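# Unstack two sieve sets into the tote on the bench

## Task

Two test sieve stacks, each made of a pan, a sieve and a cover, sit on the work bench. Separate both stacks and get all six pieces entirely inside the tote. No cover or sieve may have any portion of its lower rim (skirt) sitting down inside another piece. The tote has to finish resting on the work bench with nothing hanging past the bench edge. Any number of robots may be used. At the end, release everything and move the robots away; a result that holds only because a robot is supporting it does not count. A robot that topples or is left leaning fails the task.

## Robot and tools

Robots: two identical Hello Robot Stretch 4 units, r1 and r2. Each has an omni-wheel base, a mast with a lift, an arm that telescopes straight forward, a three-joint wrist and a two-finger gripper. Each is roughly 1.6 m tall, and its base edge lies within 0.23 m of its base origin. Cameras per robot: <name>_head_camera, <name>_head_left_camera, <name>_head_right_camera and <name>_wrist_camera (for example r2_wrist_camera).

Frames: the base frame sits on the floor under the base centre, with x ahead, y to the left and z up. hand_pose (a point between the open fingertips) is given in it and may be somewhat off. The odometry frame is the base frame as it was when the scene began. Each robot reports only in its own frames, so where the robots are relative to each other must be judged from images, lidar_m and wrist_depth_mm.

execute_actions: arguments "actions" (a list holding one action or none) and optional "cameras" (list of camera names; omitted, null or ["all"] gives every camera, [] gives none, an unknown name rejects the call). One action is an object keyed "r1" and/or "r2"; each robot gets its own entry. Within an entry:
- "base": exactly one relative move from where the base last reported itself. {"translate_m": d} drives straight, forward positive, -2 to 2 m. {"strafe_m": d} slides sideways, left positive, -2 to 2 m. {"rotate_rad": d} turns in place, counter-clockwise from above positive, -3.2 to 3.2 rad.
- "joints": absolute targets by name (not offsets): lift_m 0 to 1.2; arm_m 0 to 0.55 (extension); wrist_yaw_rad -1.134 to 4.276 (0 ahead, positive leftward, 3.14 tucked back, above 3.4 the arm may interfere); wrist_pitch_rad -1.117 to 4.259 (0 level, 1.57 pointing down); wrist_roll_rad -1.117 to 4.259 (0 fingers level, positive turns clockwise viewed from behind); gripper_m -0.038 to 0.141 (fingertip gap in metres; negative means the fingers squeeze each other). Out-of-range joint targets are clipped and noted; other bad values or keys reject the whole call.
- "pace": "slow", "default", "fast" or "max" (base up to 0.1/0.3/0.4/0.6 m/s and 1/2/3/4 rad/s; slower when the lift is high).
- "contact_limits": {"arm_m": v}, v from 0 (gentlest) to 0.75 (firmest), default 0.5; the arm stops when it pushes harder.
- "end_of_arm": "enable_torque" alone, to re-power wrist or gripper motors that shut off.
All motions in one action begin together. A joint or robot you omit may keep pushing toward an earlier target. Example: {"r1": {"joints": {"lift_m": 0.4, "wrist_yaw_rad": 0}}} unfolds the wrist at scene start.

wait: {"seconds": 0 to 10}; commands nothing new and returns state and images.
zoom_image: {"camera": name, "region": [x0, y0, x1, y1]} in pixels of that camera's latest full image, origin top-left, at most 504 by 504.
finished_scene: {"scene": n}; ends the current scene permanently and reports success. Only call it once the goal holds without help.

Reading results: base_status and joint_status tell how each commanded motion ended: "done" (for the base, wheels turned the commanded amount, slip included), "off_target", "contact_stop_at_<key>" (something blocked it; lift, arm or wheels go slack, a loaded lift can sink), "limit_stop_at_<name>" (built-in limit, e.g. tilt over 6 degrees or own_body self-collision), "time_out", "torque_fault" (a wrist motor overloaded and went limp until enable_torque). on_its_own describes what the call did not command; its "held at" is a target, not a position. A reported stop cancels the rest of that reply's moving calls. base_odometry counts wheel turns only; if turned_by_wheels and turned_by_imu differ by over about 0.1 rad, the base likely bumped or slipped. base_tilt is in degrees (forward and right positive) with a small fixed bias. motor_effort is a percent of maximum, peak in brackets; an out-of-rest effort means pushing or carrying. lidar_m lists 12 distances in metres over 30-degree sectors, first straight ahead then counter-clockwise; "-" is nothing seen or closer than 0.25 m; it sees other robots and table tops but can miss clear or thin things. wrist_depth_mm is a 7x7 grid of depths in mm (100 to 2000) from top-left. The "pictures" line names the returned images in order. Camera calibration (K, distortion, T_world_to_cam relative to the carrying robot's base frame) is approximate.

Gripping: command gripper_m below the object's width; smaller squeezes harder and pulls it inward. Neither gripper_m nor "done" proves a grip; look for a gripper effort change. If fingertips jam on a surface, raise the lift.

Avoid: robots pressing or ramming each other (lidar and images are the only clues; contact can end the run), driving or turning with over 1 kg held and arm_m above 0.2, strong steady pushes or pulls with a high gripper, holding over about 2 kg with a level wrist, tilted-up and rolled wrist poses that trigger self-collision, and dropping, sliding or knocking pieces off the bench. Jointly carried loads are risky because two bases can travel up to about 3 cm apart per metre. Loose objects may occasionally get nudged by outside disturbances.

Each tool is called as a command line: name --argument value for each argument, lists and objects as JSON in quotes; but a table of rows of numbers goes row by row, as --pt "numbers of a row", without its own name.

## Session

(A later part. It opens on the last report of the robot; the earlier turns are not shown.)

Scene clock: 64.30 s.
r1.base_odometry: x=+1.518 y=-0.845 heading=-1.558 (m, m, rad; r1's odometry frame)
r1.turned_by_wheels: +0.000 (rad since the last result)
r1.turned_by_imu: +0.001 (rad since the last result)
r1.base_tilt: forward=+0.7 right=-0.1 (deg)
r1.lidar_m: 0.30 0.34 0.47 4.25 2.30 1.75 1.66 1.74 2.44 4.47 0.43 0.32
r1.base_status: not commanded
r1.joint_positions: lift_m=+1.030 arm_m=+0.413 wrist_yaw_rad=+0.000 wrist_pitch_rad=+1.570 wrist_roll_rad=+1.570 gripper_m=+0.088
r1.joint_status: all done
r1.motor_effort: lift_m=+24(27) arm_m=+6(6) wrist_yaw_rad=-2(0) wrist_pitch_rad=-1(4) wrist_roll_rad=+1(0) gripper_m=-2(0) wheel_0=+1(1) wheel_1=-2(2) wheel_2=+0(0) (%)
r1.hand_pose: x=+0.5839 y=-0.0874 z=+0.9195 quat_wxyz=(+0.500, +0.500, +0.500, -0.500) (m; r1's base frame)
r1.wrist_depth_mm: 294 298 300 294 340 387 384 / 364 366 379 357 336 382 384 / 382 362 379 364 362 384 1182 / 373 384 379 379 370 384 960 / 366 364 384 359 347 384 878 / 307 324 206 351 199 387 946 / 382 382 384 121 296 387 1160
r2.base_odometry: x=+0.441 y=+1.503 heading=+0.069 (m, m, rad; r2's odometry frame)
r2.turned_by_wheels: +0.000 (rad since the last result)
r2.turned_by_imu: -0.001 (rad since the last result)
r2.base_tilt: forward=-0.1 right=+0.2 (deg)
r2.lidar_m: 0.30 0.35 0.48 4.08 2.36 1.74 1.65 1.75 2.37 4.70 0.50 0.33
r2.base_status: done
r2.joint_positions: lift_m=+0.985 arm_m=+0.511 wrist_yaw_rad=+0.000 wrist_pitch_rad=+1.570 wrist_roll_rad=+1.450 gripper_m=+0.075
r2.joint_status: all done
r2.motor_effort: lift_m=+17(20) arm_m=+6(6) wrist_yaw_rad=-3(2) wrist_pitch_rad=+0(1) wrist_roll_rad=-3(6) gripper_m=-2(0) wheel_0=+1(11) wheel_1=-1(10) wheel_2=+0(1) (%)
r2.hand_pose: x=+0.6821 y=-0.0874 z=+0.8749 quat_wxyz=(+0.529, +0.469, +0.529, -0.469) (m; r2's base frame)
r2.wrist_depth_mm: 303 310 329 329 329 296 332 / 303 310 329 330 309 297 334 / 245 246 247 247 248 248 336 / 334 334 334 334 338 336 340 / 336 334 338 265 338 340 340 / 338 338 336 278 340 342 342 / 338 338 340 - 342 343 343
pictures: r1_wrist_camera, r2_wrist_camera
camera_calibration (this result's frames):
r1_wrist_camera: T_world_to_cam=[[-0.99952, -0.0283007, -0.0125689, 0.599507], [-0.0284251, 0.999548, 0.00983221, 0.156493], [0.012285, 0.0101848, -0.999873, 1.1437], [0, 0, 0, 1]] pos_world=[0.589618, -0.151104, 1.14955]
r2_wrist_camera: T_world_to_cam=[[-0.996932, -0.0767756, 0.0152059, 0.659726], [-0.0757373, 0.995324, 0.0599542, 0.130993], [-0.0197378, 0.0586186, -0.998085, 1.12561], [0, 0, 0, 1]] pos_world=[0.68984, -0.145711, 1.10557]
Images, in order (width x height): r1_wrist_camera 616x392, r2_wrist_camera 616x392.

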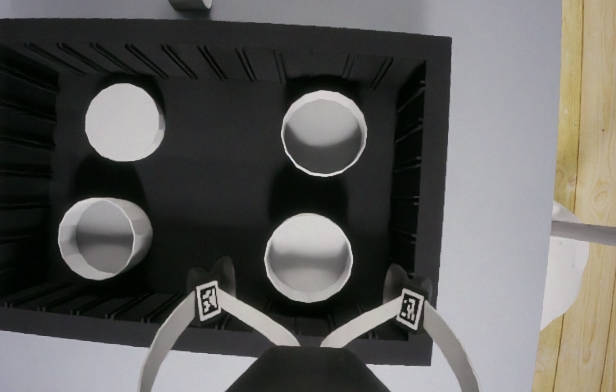

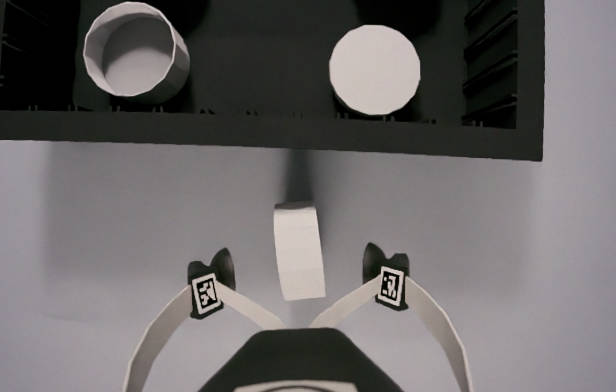

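execute_actions --actions '[{"r1":{"base":{"translate_m":-0.2},"joints":{"arm_m":0.05},"pace":"fast"},"r2":{"joints":{"lift_m":0.937,"wrist_roll_rad":1.39}}}]' --cameras '[]'

execute_actions --actions '[{"r2":{"joints":{"gripper_m":0.0}}}]' --cameras '["r2_wrist_camera"]'

execute_actions --actions '[{"r2":{"joints":{"lift_m":1.055,"arm_m":0.548,"wrist_roll_rad":1.5}}}]' --cameras '["r2_wrist_camera","r1_head_camera"]'

Scene clock: 67.30 s.
r1.base_odometry: x=+1.515 y=-0.645 heading=-1.558 (m, m, rad; r1's odometry frame)
r1.turned_by_wheels: +0.000 (rad since the last result)
r1.turned_by_imu: +0.000 (rad since the last result)
r1.base_tilt: forward=+0.8 right=+0.0 (deg)
r1.lidar_m: 0.51 0.55 0.75 4.26 2.06 1.53 1.47 1.52 2.10 4.48 0.72 0.54
r1.base_status: done
r1.joint_positions: lift_m=+1.030 arm_m=+0.051 wrist_yaw_rad=+0.000 wrist_pitch_rad=+1.570 wrist_roll_rad=+1.570 gripper_m=+0.088
r1.joint_status: all done
r1.motor_effort: lift_m=+23(24) arm_m=-6(9) wrist_yaw_rad=+1(2) wrist_pitch_rad=-3(1) wrist_roll_rad=+2(0) gripper_m=-1(1) wheel_0=-4(13) wheel_1=-2(10) wheel_2=+3(11) (%)
r1.hand_pose: x=+0.2221 y=-0.0874 z=+0.9195 quat_wxyz=(+0.500, +0.500, +0.500, -0.500) (m; r1's base frame)
r1.wrist_depth_mm: 382 1160 1160 1182 1160 1138 1160 / 387 1138 1182 1160 1160 1160 1160 / 392 1160 1160 1160 1138 1160 1160 / 399 1160 1160 1182 946 1160 1160 / 410 1160 1160 1160 946 946 436 / 469 1160 206 1160 199 1160 1160 / 1160 1160 1160 122 1160 1160 1138
r2.base_odometry: x=+0.441 y=+1.503 heading=+0.069 (m, m, rad; r2's odometry frame)
r2.turned_by_wheels: +0.000 (rad since the last result)
r2.turned_by_imu: -0.001 (rad since the last result)
r2.base_tilt: forward=-0.1 right=+0.2 (deg)
r2.lidar_m: 0.33 0.32 0.48 4.07 2.36 1.74 1.67 1.74 2.39 4.70 0.48 0.35
r2.base_status: not commanded
r2.joint_positions: lift_m=+0.937 arm_m=+0.511 wrist_yaw_rad=+0.000 wrist_pitch_rad=+1.570 wrist_roll_rad=+1.390 gripper_m=+0.075
r2.joint_status: all done
r2.motor_effort: lift_m=+17(17) arm_m=+6(6) wrist_yaw_rad=-3(3) wrist_pitch_rad=+0(0) wrist_roll_rad=-3(3) gripper_m=-2(0) wheel_0=+0(0) wheel_1=-1(0) wheel_2=+0(0) (%)
r2.hand_pose: x=+0.6821 y=-0.0874 z=+0.8269 quat_wxyz=(+0.543, +0.453, +0.543, -0.453) (m; r2's base frame)
r2.wrist_depth_mm: 263 262 282 282 262 283 227 / 197 200 281 282 262 283 224 / 285 286 286 200 200 201 201 / 286 286 287 287 289 289 290 / 289 289 289 220 290 291 293 / 290 290 289 214 291 293 293 / 290 291 291 - 293 294 294
pictures: none
No camera images: the call's "cameras" was empty. Leave "cameras" out to get every camera's image.

Scene clock: 68.83 s.
r1.base_odometry: x=+1.515 y=-0.645 heading=-1.558 (m, m, rad; r1's odometry frame)
r1.turned_by_wheels: +0.000 (rad since the last result)
r1.turned_by_imu: +0.000 (rad since the last result)
r1.base_tilt: forward=+0.6 right=-0.2 (deg)
r1.lidar_m: 0.52 0.55 0.76 4.27 2.05 1.54 1.48 1.53 2.12 4.48 0.71 0.51
r1.base_status: not commanded
r1.joint_positions: lift_m=+1.030 arm_m=+0.051 wrist_yaw_rad=+0.000 wrist_pitch_rad=+1.570 wrist_roll_rad=+1.570 gripper_m=+0.088
r1.joint_status: not commanded
r1.motor_effort: lift_m=+24(24) arm_m=-6(6) wrist_yaw_rad=-1(1) wrist_pitch_rad=-1(1) wrist_roll_rad=+1(0) gripper_m=-1(2) wheel_0=-4(5) wheel_1=-2(2) wheel_2=+3(3) (%)
r1.hand_pose: x=+0.2221 y=-0.0874 z=+0.9195 quat_wxyz=(+0.500, +0.500, +0.500, -0.500) (m; r1's base frame)
r1.wrist_depth_mm: 387 1160 1160 1160 1182 1182 1160 / 387 1160 1160 1138 1138 1160 1160 / 394 1182 1205 1182 1182 1160 1160 / 402 1182 1182 1182 946 1160 1160 / 404 1160 1205 1182 931 946 439 / 473 1182 206 1160 200 1160 1182 / 1160 1160 1160 121 1160 1160 1160
r2.base_odometry: x=+0.441 y=+1.503 heading=+0.069 (m, m, rad; r2's odometry frame)
r2.turned_by_wheels: +0.000 (rad since the last result)
r2.turned_by_imu: +0.000 (rad since the last result)
r2.base_tilt: forward=-0.1 right=+0.3 (deg)
r2.lidar_m: 0.33 0.36 0.50 4.06 2.36 1.73 1.66 1.74 2.38 4.70 0.49 0.35
r2.base_status: not commanded
r2.joint_positions: lift_m=+0.937 arm_m=+0.511 wrist_yaw_rad=+0.000 wrist_pitch_rad=+1.570 wrist_roll_rad=+1.390 gripper_m=+0.000
r2.joint_status: all done
r2.motor_effort: lift_m=+17(17) arm_m=+6(6) wrist_yaw_rad=-3(4) wrist_pitch_rad=+1(3) wrist_roll_rad=-3(3) gripper_m=-12(18) wheel_0=+1(1) wheel_1=+0(0) wheel_2=+0(0) (%)
r2.hand_pose: x=+0.6822 y=-0.0874 z=+0.8269 quat_wxyz=(+0.543, +0.453, +0.543, -0.453) (m; r2's base frame)
r2.wrist_depth_mm: 262 263 281 281 262 282 228 / 197 200 281 282 262 283 225 / 285 286 286 199 200 200 201 / 286 286 287 287 289 290 291 / 287 287 287 206 290 291 291 / 289 289 189 202 186 293 293 / 290 290 290 - 293 293 293
pictures: r2_wrist_camera
camera_calibration (this result's frames):
r2_wrist_camera: T_world_to_cam=[[-0.990551, -0.136323, 0.0149811, 0.651171], [-0.135205, 0.989006, 0.0598846, 0.173949], [-0.0229801, 0.0572933, -0.998093, 1.07981], [0, 0, 0, 1]] pos_world=[0.693351, -0.145133, 1.05758]
Images, in order (width x height): r2_wrist_camera 616x392.

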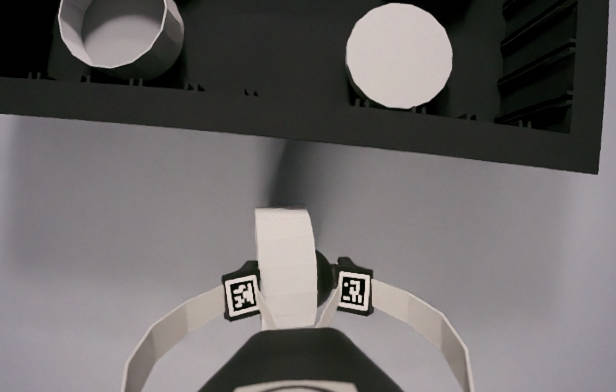

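Scene clock: 70.37 s.
r1.base_odometry: x=+1.515 y=-0.645 heading=-1.558 (m, m, rad; r1's odometry frame)
r1.turned_by_wheels: +0.000 (rad since the last result)
r1.turned_by_imu: +0.000 (rad since the last result)
r1.base_tilt: forward=+0.7 right=+0.0 (deg)
r1.lidar_m: 0.50 0.55 0.73 4.26 2.04 1.52 1.46 1.53 2.13 4.48 0.72 0.52
r1.base_status: not commanded
r1.joint_positions: lift_m=+1.030 arm_m=+0.051 wrist_yaw_rad=+0.000 wrist_pitch_rad=+1.570 wrist_roll_rad=+1.570 gripper_m=+0.088
r1.joint_status: not commanded
r1.motor_effort: lift_m=+24(24) arm_m=-6(6) wrist_yaw_rad=+0(0) wrist_pitch_rad=-2(2) wrist_roll_rad=+1(0) gripper_m=-1(1) wheel_0=-4(4) wheel_1=-2(2) wheel_2=+3(3) (%)
r1.hand_pose: x=+0.2221 y=-0.0874 z=+0.9195 quat_wxyz=(+0.500, +0.500, +0.500, -0.500) (m; r1's base frame)
r1.wrist_depth_mm: 387 1160 1160 1160 1160 1160 1160 / 384 1160 1160 1160 1160 1160 1182 / 392 1182 1182 1182 1160 1160 1160 / 399 1182 1182 1160 960 1138 1182 / 407 1160 1182 1160 946 960 433 / 466 1182 206 1182 199 1160 1160 / 1182 1160 1160 121 1138 1182 1160
r2.base_odometry: x=+0.441 y=+1.503 heading=+0.069 (m, m, rad; r2's odometry frame)
r2.turned_by_wheels: +0.000 (rad since the last result)
r2.turned_by_imu: +0.000 (rad since the last result)
r2.base_tilt: forward=+0.0 right=+0.2 (deg)
r2.lidar_m: 0.32 0.35 0.48 4.07 2.35 1.73 1.67 1.73 2.37 4.71 0.49 0.34
r2.base_status: not commanded
r2.joint_positions: lift_m=+1.055 arm_m=+0.547 wrist_yaw_rad=+0.000 wrist_pitch_rad=+1.570 wrist_roll_rad=+1.500 gripper_m=+0.000
r2.joint_status: all done
r2.motor_effort: lift_m=+22(25) arm_m=+6(6) wrist_yaw_rad=-3(4) wrist_pitch_rad=+1(0) wrist_roll_rad=+0(1) gripper_m=-15(14) wheel_0=+0(1) wheel_1=+0(0) wheel_2=+0(0) (%)
r2.hand_pose: x=+0.7181 y=-0.0874 z=+0.9445 quat_wxyz=(+0.518, +0.482, +0.517, -0.482) (m; r2's base frame)
r2.wrist_depth_mm: 394 387 392 394 394 345 399 / 397 368 379 397 379 353 402 / 399 345 368 399 379 319 404 / 402 402 402 402 404 407 404 / 402 404 404 206 410 407 407 / 402 407 189 202 186 410 413 / 407 407 407 - 410 410 413
pictures: r1_head_camera, r2_wrist_camera
camera_calibration (this result's frames):
r2_wrist_camera: T_world_to_cam=[[-0.999507, -0.0275975, 0.014979, 0.700985], [-0.0266527, 0.997844, 0.0599797, 0.0944972], [-0.016602, 0.0595509, -0.998087, 1.19363], [0, 0, 0, 1]] pos_world=[0.722975, -0.14603, 1.17518]
Images, in order (width x height): r1_head_camera 420x560, r2_wrist_camera 616x392.

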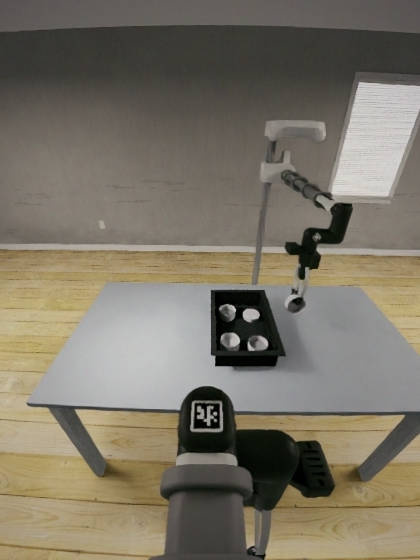

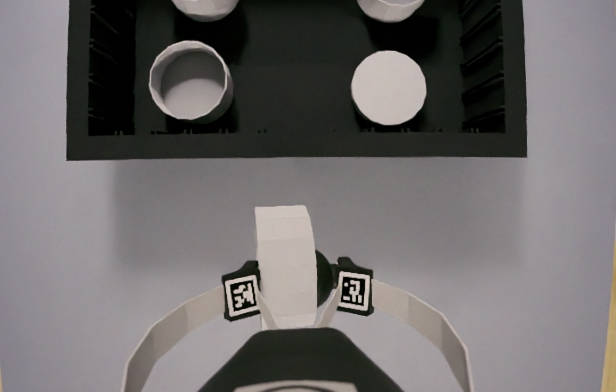

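execute_actions --actions '[{"r2":{"base":{"strafe_m":-0.215}}}]' --cameras '[]'

execute_actions --actions '[{"r2":{"joints":{"lift_m":0.939}}}]' --cameras '[]'

execute_actions --actions '[{"r2":{"joints":{"gripper_m":0.075}}}]' --cameras '["r2_wrist_camera"]'

Scene clock: 73.60 s.
r1.base_odometry: x=+1.515 y=-0.645 heading=-1.558 (m, m, rad; r1's odometry frame)
r1.turned_by_wheels: +0.000 (rad since the last result)
r1.turned_by_imu: +0.001 (rad since the last result)
r1.base_tilt: forward=+0.8 right=+0.0 (deg)
r1.lidar_m: 0.51 0.54 0.76 4.24 2.06 1.52 1.45 1.55 2.13 4.47 0.71 0.52
r1.base_status: not commanded
r1.joint_positions: lift_m=+1.030 arm_m=+0.051 wrist_yaw_rad=+0.000 wrist_pitch_rad=+1.570 wrist_roll_rad=+1.570 gripper_m=+0.088
r1.joint_status: not commanded
r1.motor_effort: lift_m=+24(24) arm_m=-6(6) wrist_yaw_rad=+0(0) wrist_pitch_rad=+0(2) wrist_roll_rad=+0(0) gripper_m=+0(1) wheel_0=-5(4) wheel_1=-3(2) wheel_2=+3(3) (%)
r1.hand_pose: x=+0.2221 y=-0.0874 z=+0.9195 quat_wxyz=(+0.500, +0.500, +0.500, -0.500) (m; r1's base frame)
r1.wrist_depth_mm: 384 1160 1138 1160 1160 1160 1182 / 387 1182 1160 1160 1182 1160 1138 / 392 1160 1182 1138 1160 1160 1160 / 402 1160 1160 1160 946 1160 1160 / 407 1160 1160 1182 960 946 436 / 466 1138 206 1182 200 1138 1160 / 1160 1160 1160 122 1160 1182 1182
r2.base_odometry: x=+0.456 y=+1.288 heading=+0.070 (m, m, rad; r2's odometry frame)
r2.turned_by_wheels: +0.000 (rad since the last result)
r2.turned_by_imu: +0.000 (rad since the last result)
r2.base_tilt: forward=-0.1 right=+0.3 (deg)
r2.lidar_m: 0.32 0.36 0.49 4.29 2.37 1.73 1.66 1.74 2.37 4.48 0.49 0.34
r2.base_status: done
r2.joint_positions: lift_m=+1.055 arm_m=+0.547 wrist_yaw_rad=+0.000 wrist_pitch_rad=+1.570 wrist_roll_rad=+1.500 gripper_m=+0.000
r2.joint_status: not commanded
r2.motor_effort: lift_m=+21(22) arm_m=+6(6) wrist_yaw_rad=-3(3) wrist_pitch_rad=+0(0) wrist_roll_rad=-1(0) gripper_m=-13(14) wheel_0=+3(11) wheel_1=-1(10) wheel_2=+0(0) (%)
r2.hand_pose: x=+0.7181 y=-0.0874 z=+0.9445 quat_wxyz=(+0.518, +0.482, +0.517, -0.482) (m; r2's base frame)
r2.wrist_depth_mm: 397 397 399 397 397 399 402 / 397 397 397 402 402 399 404 / 397 375 387 399 384 347 404 / 402 377 375 402 384 349 407 / 402 384 399 206 404 349 407 / 404 370 189 201 186 368 410 / 410 320 357 - 349 325 413
pictures: none
No camera images: the call's "cameras" was empty. Leave "cameras" out to get every camera's image.

Scene clock: 75.13 s.
r1.base_odometry: x=+1.515 y=-0.645 heading=-1.558 (m, m, rad; r1's odometry frame)
r1.turned_by_wheels: +0.000 (rad since the last result)
r1.turned_by_imu: +0.000 (rad since the last result)
r1.base_tilt: forward=+0.7 right=-0.2 (deg)
r1.lidar_m: 0.50 0.55 0.75 4.25 2.04 1.53 1.48 1.54 2.13 4.47 0.71 0.53
r1.base_status: not commanded
r1.joint_positions: lift_m=+1.030 arm_m=+0.051 wrist_yaw_rad=+0.000 wrist_pitch_rad=+1.570 wrist_roll_rad=+1.570 gripper_m=+0.088
r1.joint_status: not commanded
r1.motor_effort: lift_m=+23(24) arm_m=-6(6) wrist_yaw_rad=+1(0) wrist_pitch_rad=-3(1) wrist_roll_rad=+1(0) gripper_m=-1(0) wheel_0=-4(4) wheel_1=-2(3) wheel_2=+3(3) (%)
r1.hand_pose: x=+0.2221 y=-0.0874 z=+0.9195 quat_wxyz=(+0.500, +0.500, +0.500, -0.500) (m; r1's base frame)
r1.wrist_depth_mm: 384 1160 1160 1138 1160 1182 1160 / 384 1160 1160 1160 1160 1160 1160 / 392 1138 1160 1160 1138 1160 1182 / 402 1160 1160 1182 946 1160 1182 / 407 1160 1138 1182 946 946 436 / 469 1160 206 1160 200 1160 1160 / 1160 1160 1182 121 1160 1160 1182
r2.base_odometry: x=+0.456 y=+1.288 heading=+0.070 (m, m, rad; r2's odometry frame)
r2.turned_by_wheels: +0.000 (rad since the last result)
r2.turned_by_imu: +0.000 (rad since the last result)
r2.base_tilt: forward=-0.1 right=+0.2 (deg)
r2.lidar_m: 0.32 0.36 0.49 4.28 2.37 1.74 1.68 1.73 2.38 4.48 0.46 0.36
r2.base_status: not commanded
r2.joint_positions: lift_m=+0.939 arm_m=+0.547 wrist_yaw_rad=+0.000 wrist_pitch_rad=+1.570 wrist_roll_rad=+1.500 gripper_m=+0.000
r2.joint_status: all done
r2.motor_effort: lift_m=+17(19) arm_m=+6(6) wrist_yaw_rad=-4(3) wrist_pitch_rad=+1(0) wrist_roll_rad=-1(0) gripper_m=-13(11) wheel_0=+3(3) wheel_1=-1(1) wheel_2=+0(0) (%)
r2.hand_pose: x=+0.7182 y=-0.0874 z=+0.8289 quat_wxyz=(+0.518, +0.482, +0.517, -0.482) (m; r2's base frame)
r2.wrist_depth_mm: 283 240 241 242 243 243 286 / 207 220 228 232 231 224 219 / 274 262 286 286 286 285 253 / 262 260 286 287 270 271 254 / 274 287 287 206 290 290 253 / 272 271 189 202 186 290 251 / 268 257 291 - 271 293 249
pictures: none
No camera images: the call's "cameras" was empty. Leave "cameras" out to get every camera's image.

Scene clock: 76.67 s.
r1.base_odometry: x=+1.515 y=-0.645 heading=-1.558 (m, m, rad; r1's odometry frame)
r1.turned_by_wheels: +0.000 (rad since the last result)
r1.turned_by_imu: +0.000 (rad since the last result)
r1.base_tilt: forward=+0.7 right=-0.1 (deg)
r1.lidar_m: 0.52 0.54 0.77 4.24 2.05 1.53 1.47 1.54 2.13 4.48 0.72 0.53
r1.base_status: not commanded
r1.joint_positions: lift_m=+1.030 arm_m=+0.051 wrist_yaw_rad=+0.000 wrist_pitch_rad=+1.570 wrist_roll_rad=+1.570 gripper_m=+0.088
r1.joint_status: not commanded
r1.motor_effort: lift_m=+24(24) arm_m=-6(6) wrist_yaw_rad=+1(0) wrist_pitch_rad=-3(1) wrist_roll_rad=+1(1) gripper_m=-1(1) wheel_0=-4(5) wheel_1=-2(2) wheel_2=+3(3) (%)
r1.hand_pose: x=+0.2221 y=-0.0874 z=+0.9195 quat_wxyz=(+0.500, +0.500, +0.500, -0.500) (m; r1's base frame)
r1.wrist_depth_mm: 384 1160 1160 1160 1182 1182 1182 / 384 1182 1138 1182 1160 1160 1160 / 392 1160 1160 1138 1160 1160 1160 / 402 1205 1160 1160 946 1205 1182 / 407 1160 1160 1160 931 946 433 / 469 1160 206 1182 200 1160 1160 / 1160 1182 1182 121 1160 1160 1138
r2.base_odometry: x=+0.456 y=+1.288 heading=+0.070 (m, m, rad; r2's odometry frame)
r2.turned_by_wheels: +0.000 (rad since the last result)
r2.turned_by_imu: +0.000 (rad since the last result)
r2.base_tilt: forward=+0.0 right=+0.4 (deg)
r2.lidar_m: 0.33 0.35 0.48 4.28 2.38 1.74 1.66 1.75 2.38 4.48 0.47 0.35
r2.base_status: not commanded
r2.joint_positions: lift_m=+0.939 arm_m=+0.547 wrist_yaw_rad=+0.000 wrist_pitch_rad=+1.570 wrist_roll_rad=+1.500 gripper_m=+0.075
r2.joint_status: all done
r2.motor_effort: lift_m=+17(17) arm_m=+6(6) wrist_yaw_rad=-3(3) wrist_pitch_rad=+1(1) wrist_roll_rad=+0(0) gripper_m=-2(9) wheel_0=+3(3) wheel_1=+0(0) wheel_2=+0(0) (%)
r2.hand_pose: x=+0.7182 y=-0.0874 z=+0.8289 quat_wxyz=(+0.518, +0.482, +0.517, -0.482) (m; r2's base frame)
r2.wrist_depth_mm: 282 241 242 242 243 244 287 / 208 219 228 231 231 224 216 / 274 260 286 286 286 285 253 / 260 262 286 287 271 271 254 / 274 287 227 289 289 290 253 / 271 271 212 254 268 291 252 / 268 265 291 - 271 294 249
pictures: r2_wrist_camera
camera_calibration (this result's frames):
r2_wrist_camera: T_world_to_cam=[[-0.999507, -0.0275935, 0.0149789, 0.702727], [-0.0266487, 0.997844, 0.0599797, 0.101428], [-0.0166016, 0.059551, -0.998087, 1.07825], [0, 0, 0, 1]] pos_world=[0.722985, -0.14603, 1.05958]
Images, in order (width x height): r2_wrist_camera 616x392.

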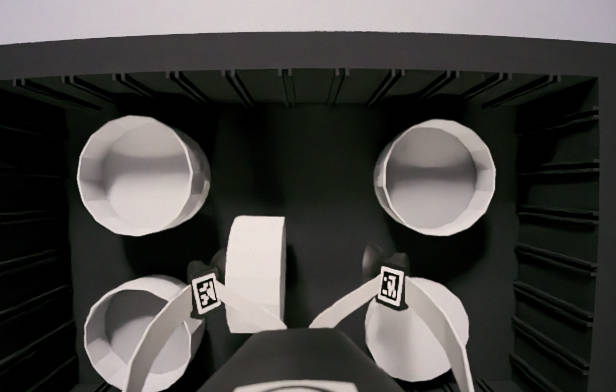

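execute_actions --actions '[{"r2":{"base":{"translate_m":0.01},"pace":"slow"}}]' --cameras '["r2_wrist_camera"]'

execute_actions --actions '[{"r2":{"joints":{"lift_m":1.05},"pace":"slow"}}]' --cameras '["r2_wrist_camera"]'

Scene clock: 78.87 s.
r1.base_odometry: x=+1.515 y=-0.645 heading=-1.558 (m, m, rad; r1's odometry frame)
r1.turned_by_wheels: +0.000 (rad since the last result)
r1.turned_by_imu: +0.001 (rad since the last result)
r1.base_tilt: forward=+0.7 right=-0.1 (deg)
r1.lidar_m: 0.49 0.56 0.76 4.26 2.03 1.53 1.46 1.51 2.13 4.47 0.70 0.53
r1.base_status: not commanded
r1.joint_positions: lift_m=+1.030 arm_m=+0.051 wrist_yaw_rad=+0.000 wrist_pitch_rad=+1.570 wrist_roll_rad=+1.570 gripper_m=+0.088
r1.joint_status: not commanded
r1.motor_effort: lift_m=+23(24) arm_m=-6(6) wrist_yaw_rad=+1(1) wrist_pitch_rad=+0(1) wrist_roll_rad=+0(0) gripper_m=+0(1) wheel_0=-5(4) wheel_1=-2(2) wheel_2=+3(3) (%)
r1.hand_pose: x=+0.2221 y=-0.0874 z=+0.9195 quat_wxyz=(+0.500, +0.500, +0.500, -0.500) (m; r1's base frame)
r1.wrist_depth_mm: 387 1160 1182 1160 1160 1160 1138 / 384 1160 1182 1160 1160 1160 1160 / 392 1160 1160 1160 1205 1182 1160 / 399 1138 1182 1182 946 1138 1160 / 404 1182 1160 1205 946 946 433 / 466 1160 206 1138 200 1138 1160 / 1182 1182 1182 121 1182 1182 1160
r2.base_odometry: x=+0.465 y=+1.289 heading=+0.070 (m, m, rad; r2's odometry frame)
r2.turned_by_wheels: +0.001 (rad since the last result)
r2.turned_by_imu: +0.000 (rad since the last result)
r2.base_tilt: forward=-0.1 right=+0.3 (deg)
r2.lidar_m: 0.31 0.34 0.47 4.29 2.39 1.76 1.69 1.77 2.39 4.49 0.47 0.33
r2.base_status: done
r2.joint_positions: lift_m=+0.939 arm_m=+0.547 wrist_yaw_rad=+0.000 wrist_pitch_rad=+1.570 wrist_roll_rad=+1.500 gripper_m=+0.075
r2.joint_status: not commanded
r2.motor_effort: lift_m=+17(17) arm_m=+6(6) wrist_yaw_rad=-3(3) wrist_pitch_rad=+1(0) wrist_roll_rad=+0(0) gripper_m=-2(0) wheel_0=+6(8) wheel_1=+4(6) wheel_2=-2(6) (%)
r2.hand_pose: x=+0.7182 y=-0.0874 z=+0.8289 quat_wxyz=(+0.518, +0.482, +0.517, -0.482) (m; r2's base frame)
r2.wrist_depth_mm: 283 242 242 243 243 244 286 / 214 221 224 233 231 224 218 / 262 262 286 286 286 287 266 / 262 262 286 287 271 271 267 / 260 287 287 289 289 290 268 / 257 271 212 212 268 290 265 / 255 271 273 - 271 293 263
pictures: r2_wrist_camera
camera_calibration (this result's frames):
r2_wrist_camera: T_world_to_cam=[[-0.999507, -0.0275937, 0.014979, 0.702729], [-0.0266489, 0.997844, 0.0599797, 0.101428], [-0.0166018, 0.059551, -0.998087, 1.07825], [0, 0, 0, 1]] pos_world=[0.722986, -0.14603, 1.05958]
Images, in order (width x height): r2_wrist_camera 616x392.

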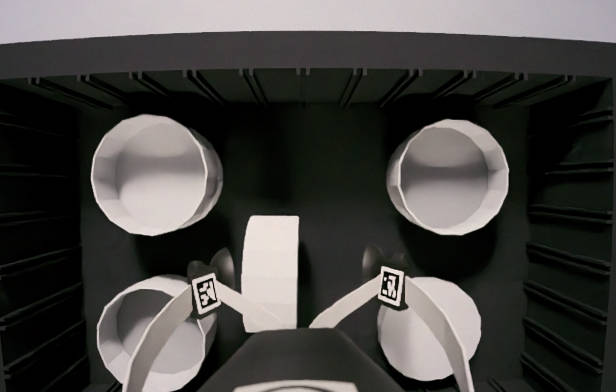

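Scene clock: 80.63 s.
r1.base_odometry: x=+1.515 y=-0.645 heading=-1.558 (m, m, rad; r1's odometry frame)
r1.turned_by_wheels: +0.000 (rad since the last result)
r1.turned_by_imu: +0.000 (rad since the last result)
r1.base_tilt: forward=+0.8 right=-0.1 (deg)
r1.lidar_m: 0.52 0.53 0.75 4.25 2.05 1.53 1.46 1.54 2.13 4.47 0.72 0.54
r1.base_status: not commanded
r1.joint_positions: lift_m=+1.030 arm_m=+0.051 wrist_yaw_rad=+0.000 wrist_pitch_rad=+1.570 wrist_roll_rad=+1.570 gripper_m=+0.088
r1.joint_status: not commanded
r1.motor_effort: lift_m=+23(23) arm_m=-6(6) wrist_yaw_rad=+0(2) wrist_pitch_rad=-2(2) wrist_roll_rad=+1(0) gripper_m=-2(1) wheel_0=-4(4) wheel_1=-3(2) wheel_2=+3(3) (%)
r1.hand_pose: x=+0.2221 y=-0.0874 z=+0.9195 quat_wxyz=(+0.500, +0.500, +0.500, -0.500) (m; r1's base frame)
r1.wrist_depth_mm: 384 1182 1138 1182 1160 1182 1160 / 387 1160 1160 1160 1160 1182 1160 / 392 1160 1160 1160 1182 1160 1182 / 399 1160 1182 1182 960 1182 1160 / 404 1160 1160 1160 946 946 439 / 469 1160 206 1160 200 1160 1160 / 1160 1160 1182 122 1182 1160 1182
r2.base_odometry: x=+0.465 y=+1.289 heading=+0.070 (m, m, rad; r2's odometry frame)
r2.turned_by_wheels: +0.000 (rad since the last result)
r2.turned_by_imu: +0.000 (rad since the last result)
r2.base_tilt: forward=+0.0 right=+0.2 (deg)
r2.lidar_m: 0.31 0.33 0.48 4.30 2.39 1.75 1.67 1.73 2.40 4.50 0.45 0.33
r2.base_status: not commanded
r2.joint_positions: lift_m=+1.050 arm_m=+0.547 wrist_yaw_rad=+0.000 wrist_pitch_rad=+1.570 wrist_roll_rad=+1.500 gripper_m=+0.075
r2.joint_status: all done
r2.motor_effort: lift_m=+21(23) arm_m=+6(6) wrist_yaw_rad=-3(3) wrist_pitch_rad=+0(1) wrist_roll_rad=+0(1) gripper_m=+0(1) wheel_0=+6(6) wheel_1=+4(4) wheel_2=-2(2) (%)
r2.hand_pose: x=+0.7182 y=-0.0874 z=+0.9395 quat_wxyz=(+0.518, +0.482, +0.517, -0.482) (m; r2's base frame)
r2.wrist_depth_mm: 392 392 394 394 394 397 397 / 392 392 394 309 397 397 397 / 392 357 370 394 379 347 402 / 397 362 373 394 379 364 402 / 397 384 394 397 399 370 404 / 402 353 355 399 379 359 404 / 402 315 351 - 353 319 410
pictures: r2_wrist_camera
camera_calibration (this result's frames):
r2_wrist_camera: T_world_to_cam=[[-0.999507, -0.0275934, 0.014979, 0.701074], [-0.0266486, 0.997844, 0.0599797, 0.0947932], [-0.0166018, 0.059551, -0.998087, 1.18866], [0, 0, 0, 1]] pos_world=[0.722988, -0.14603, 1.1702]
Images, in order (width x height): r2_wrist_camera 616x392.

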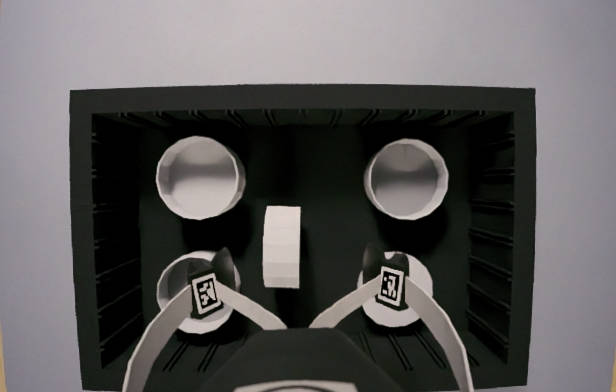

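execute_actions --actions '[{"r2":{"base":{"translate_m":-0.2},"joints":{"arm_m":0.1},"pace":"fast"}}]' --cameras '[]'

finished_scene --scene 2

Scene clock: 83.40 s.
r1.base_odometry: x=+1.515 y=-0.645 heading=-1.558 (m, m, rad; r1's odometry frame)
r1.turned_by_wheels: +0.000 (rad since the last result)
r1.turned_by_imu: +0.001 (rad since the last result)
r1.base_tilt: forward=+0.6 right=-0.1 (deg)
r1.lidar_m: 0.50 0.56 0.76 4.27 2.04 1.53 1.47 1.54 2.11 4.48 0.72 0.53
r1.base_status: not commanded
r1.joint_positions: lift_m=+1.030 arm_m=+0.051 wrist_yaw_rad=+0.000 wrist_pitch_rad=+1.570 wrist_roll_rad=+1.570 gripper_m=+0.088
r1.joint_status: not commanded
r1.motor_effort: lift_m=+23(24) arm_m=-6(6) wrist_yaw_rad=+0(0) wrist_pitch_rad=-3(2) wrist_roll_rad=+0(2) gripper_m=-1(0) wheel_0=-4(5) wheel_1=-2(2) wheel_2=+3(3) (%)
r1.hand_pose: x=+0.2221 y=-0.0874 z=+0.9195 quat_wxyz=(+0.500, +0.500, +0.500, -0.500) (m; r1's base frame)
r1.wrist_depth_mm: 382 1182 1160 1160 1160 1138 1182 / 387 1160 1138 1160 1160 1160 1160 / 392 1160 1138 1160 1160 1160 1182 / 402 1160 1160 1160 946 1182 1138 / 404 1160 1160 1160 946 946 436 / 473 1182 205 1160 200 1160 1182 / 1160 1160 1182 121 1160 1160 1182
r2.base_odometry: x=+0.266 y=+1.275 heading=+0.070 (m, m, rad; r2's odometry frame)
r2.turned_by_wheels: -0.001 (rad since the last result)
r2.turned_by_imu: -0.002 (rad since the last result)
r2.base_tilt: forward=+0.0 right=+0.3 (deg)
r2.lidar_m: 0.52 0.55 0.77 4.30 2.08 1.54 1.47 1.55 2.11 4.49 0.75 0.55
r2.base_status: done
r2.joint_positions: lift_m=+1.050 arm_m=+0.101 wrist_yaw_rad=+0.000 wrist_pitch_rad=+1.570 wrist_roll_rad=+1.500 gripper_m=+0.075
r2.joint_status: all done
r2.motor_effort: lift_m=+21(21) arm_m=-6(7) wrist_yaw_rad=-2(4) wrist_pitch_rad=-1(1) wrist_roll_rad=-1(0) gripper_m=-2(4) wheel_0=-5(10) wheel_1=-3(8) wheel_2=-1(13) (%)
r2.hand_pose: x=+0.2720 y=-0.0874 z=+0.9396 quat_wxyz=(+0.517, +0.482, +0.517, -0.482) (m; r2's base frame)
r2.wrist_depth_mm: 394 1118 1118 1118 1138 1138 1118 / 394 1118 1138 1138 1138 1160 1138 / 397 1138 1138 1138 1138 1138 1160 / 399 1118 1138 1138 931 1138 1160 / 402 1160 1138 1138 946 1160 1160 / 404 1160 976 1138 960 1160 1182 / 402 1160 1138 - 1160 1160 1160
pictures: none
No camera images: the call's "cameras" was empty. Leave "cameras" out to get every camera's image.

The scene is finished: the task was done.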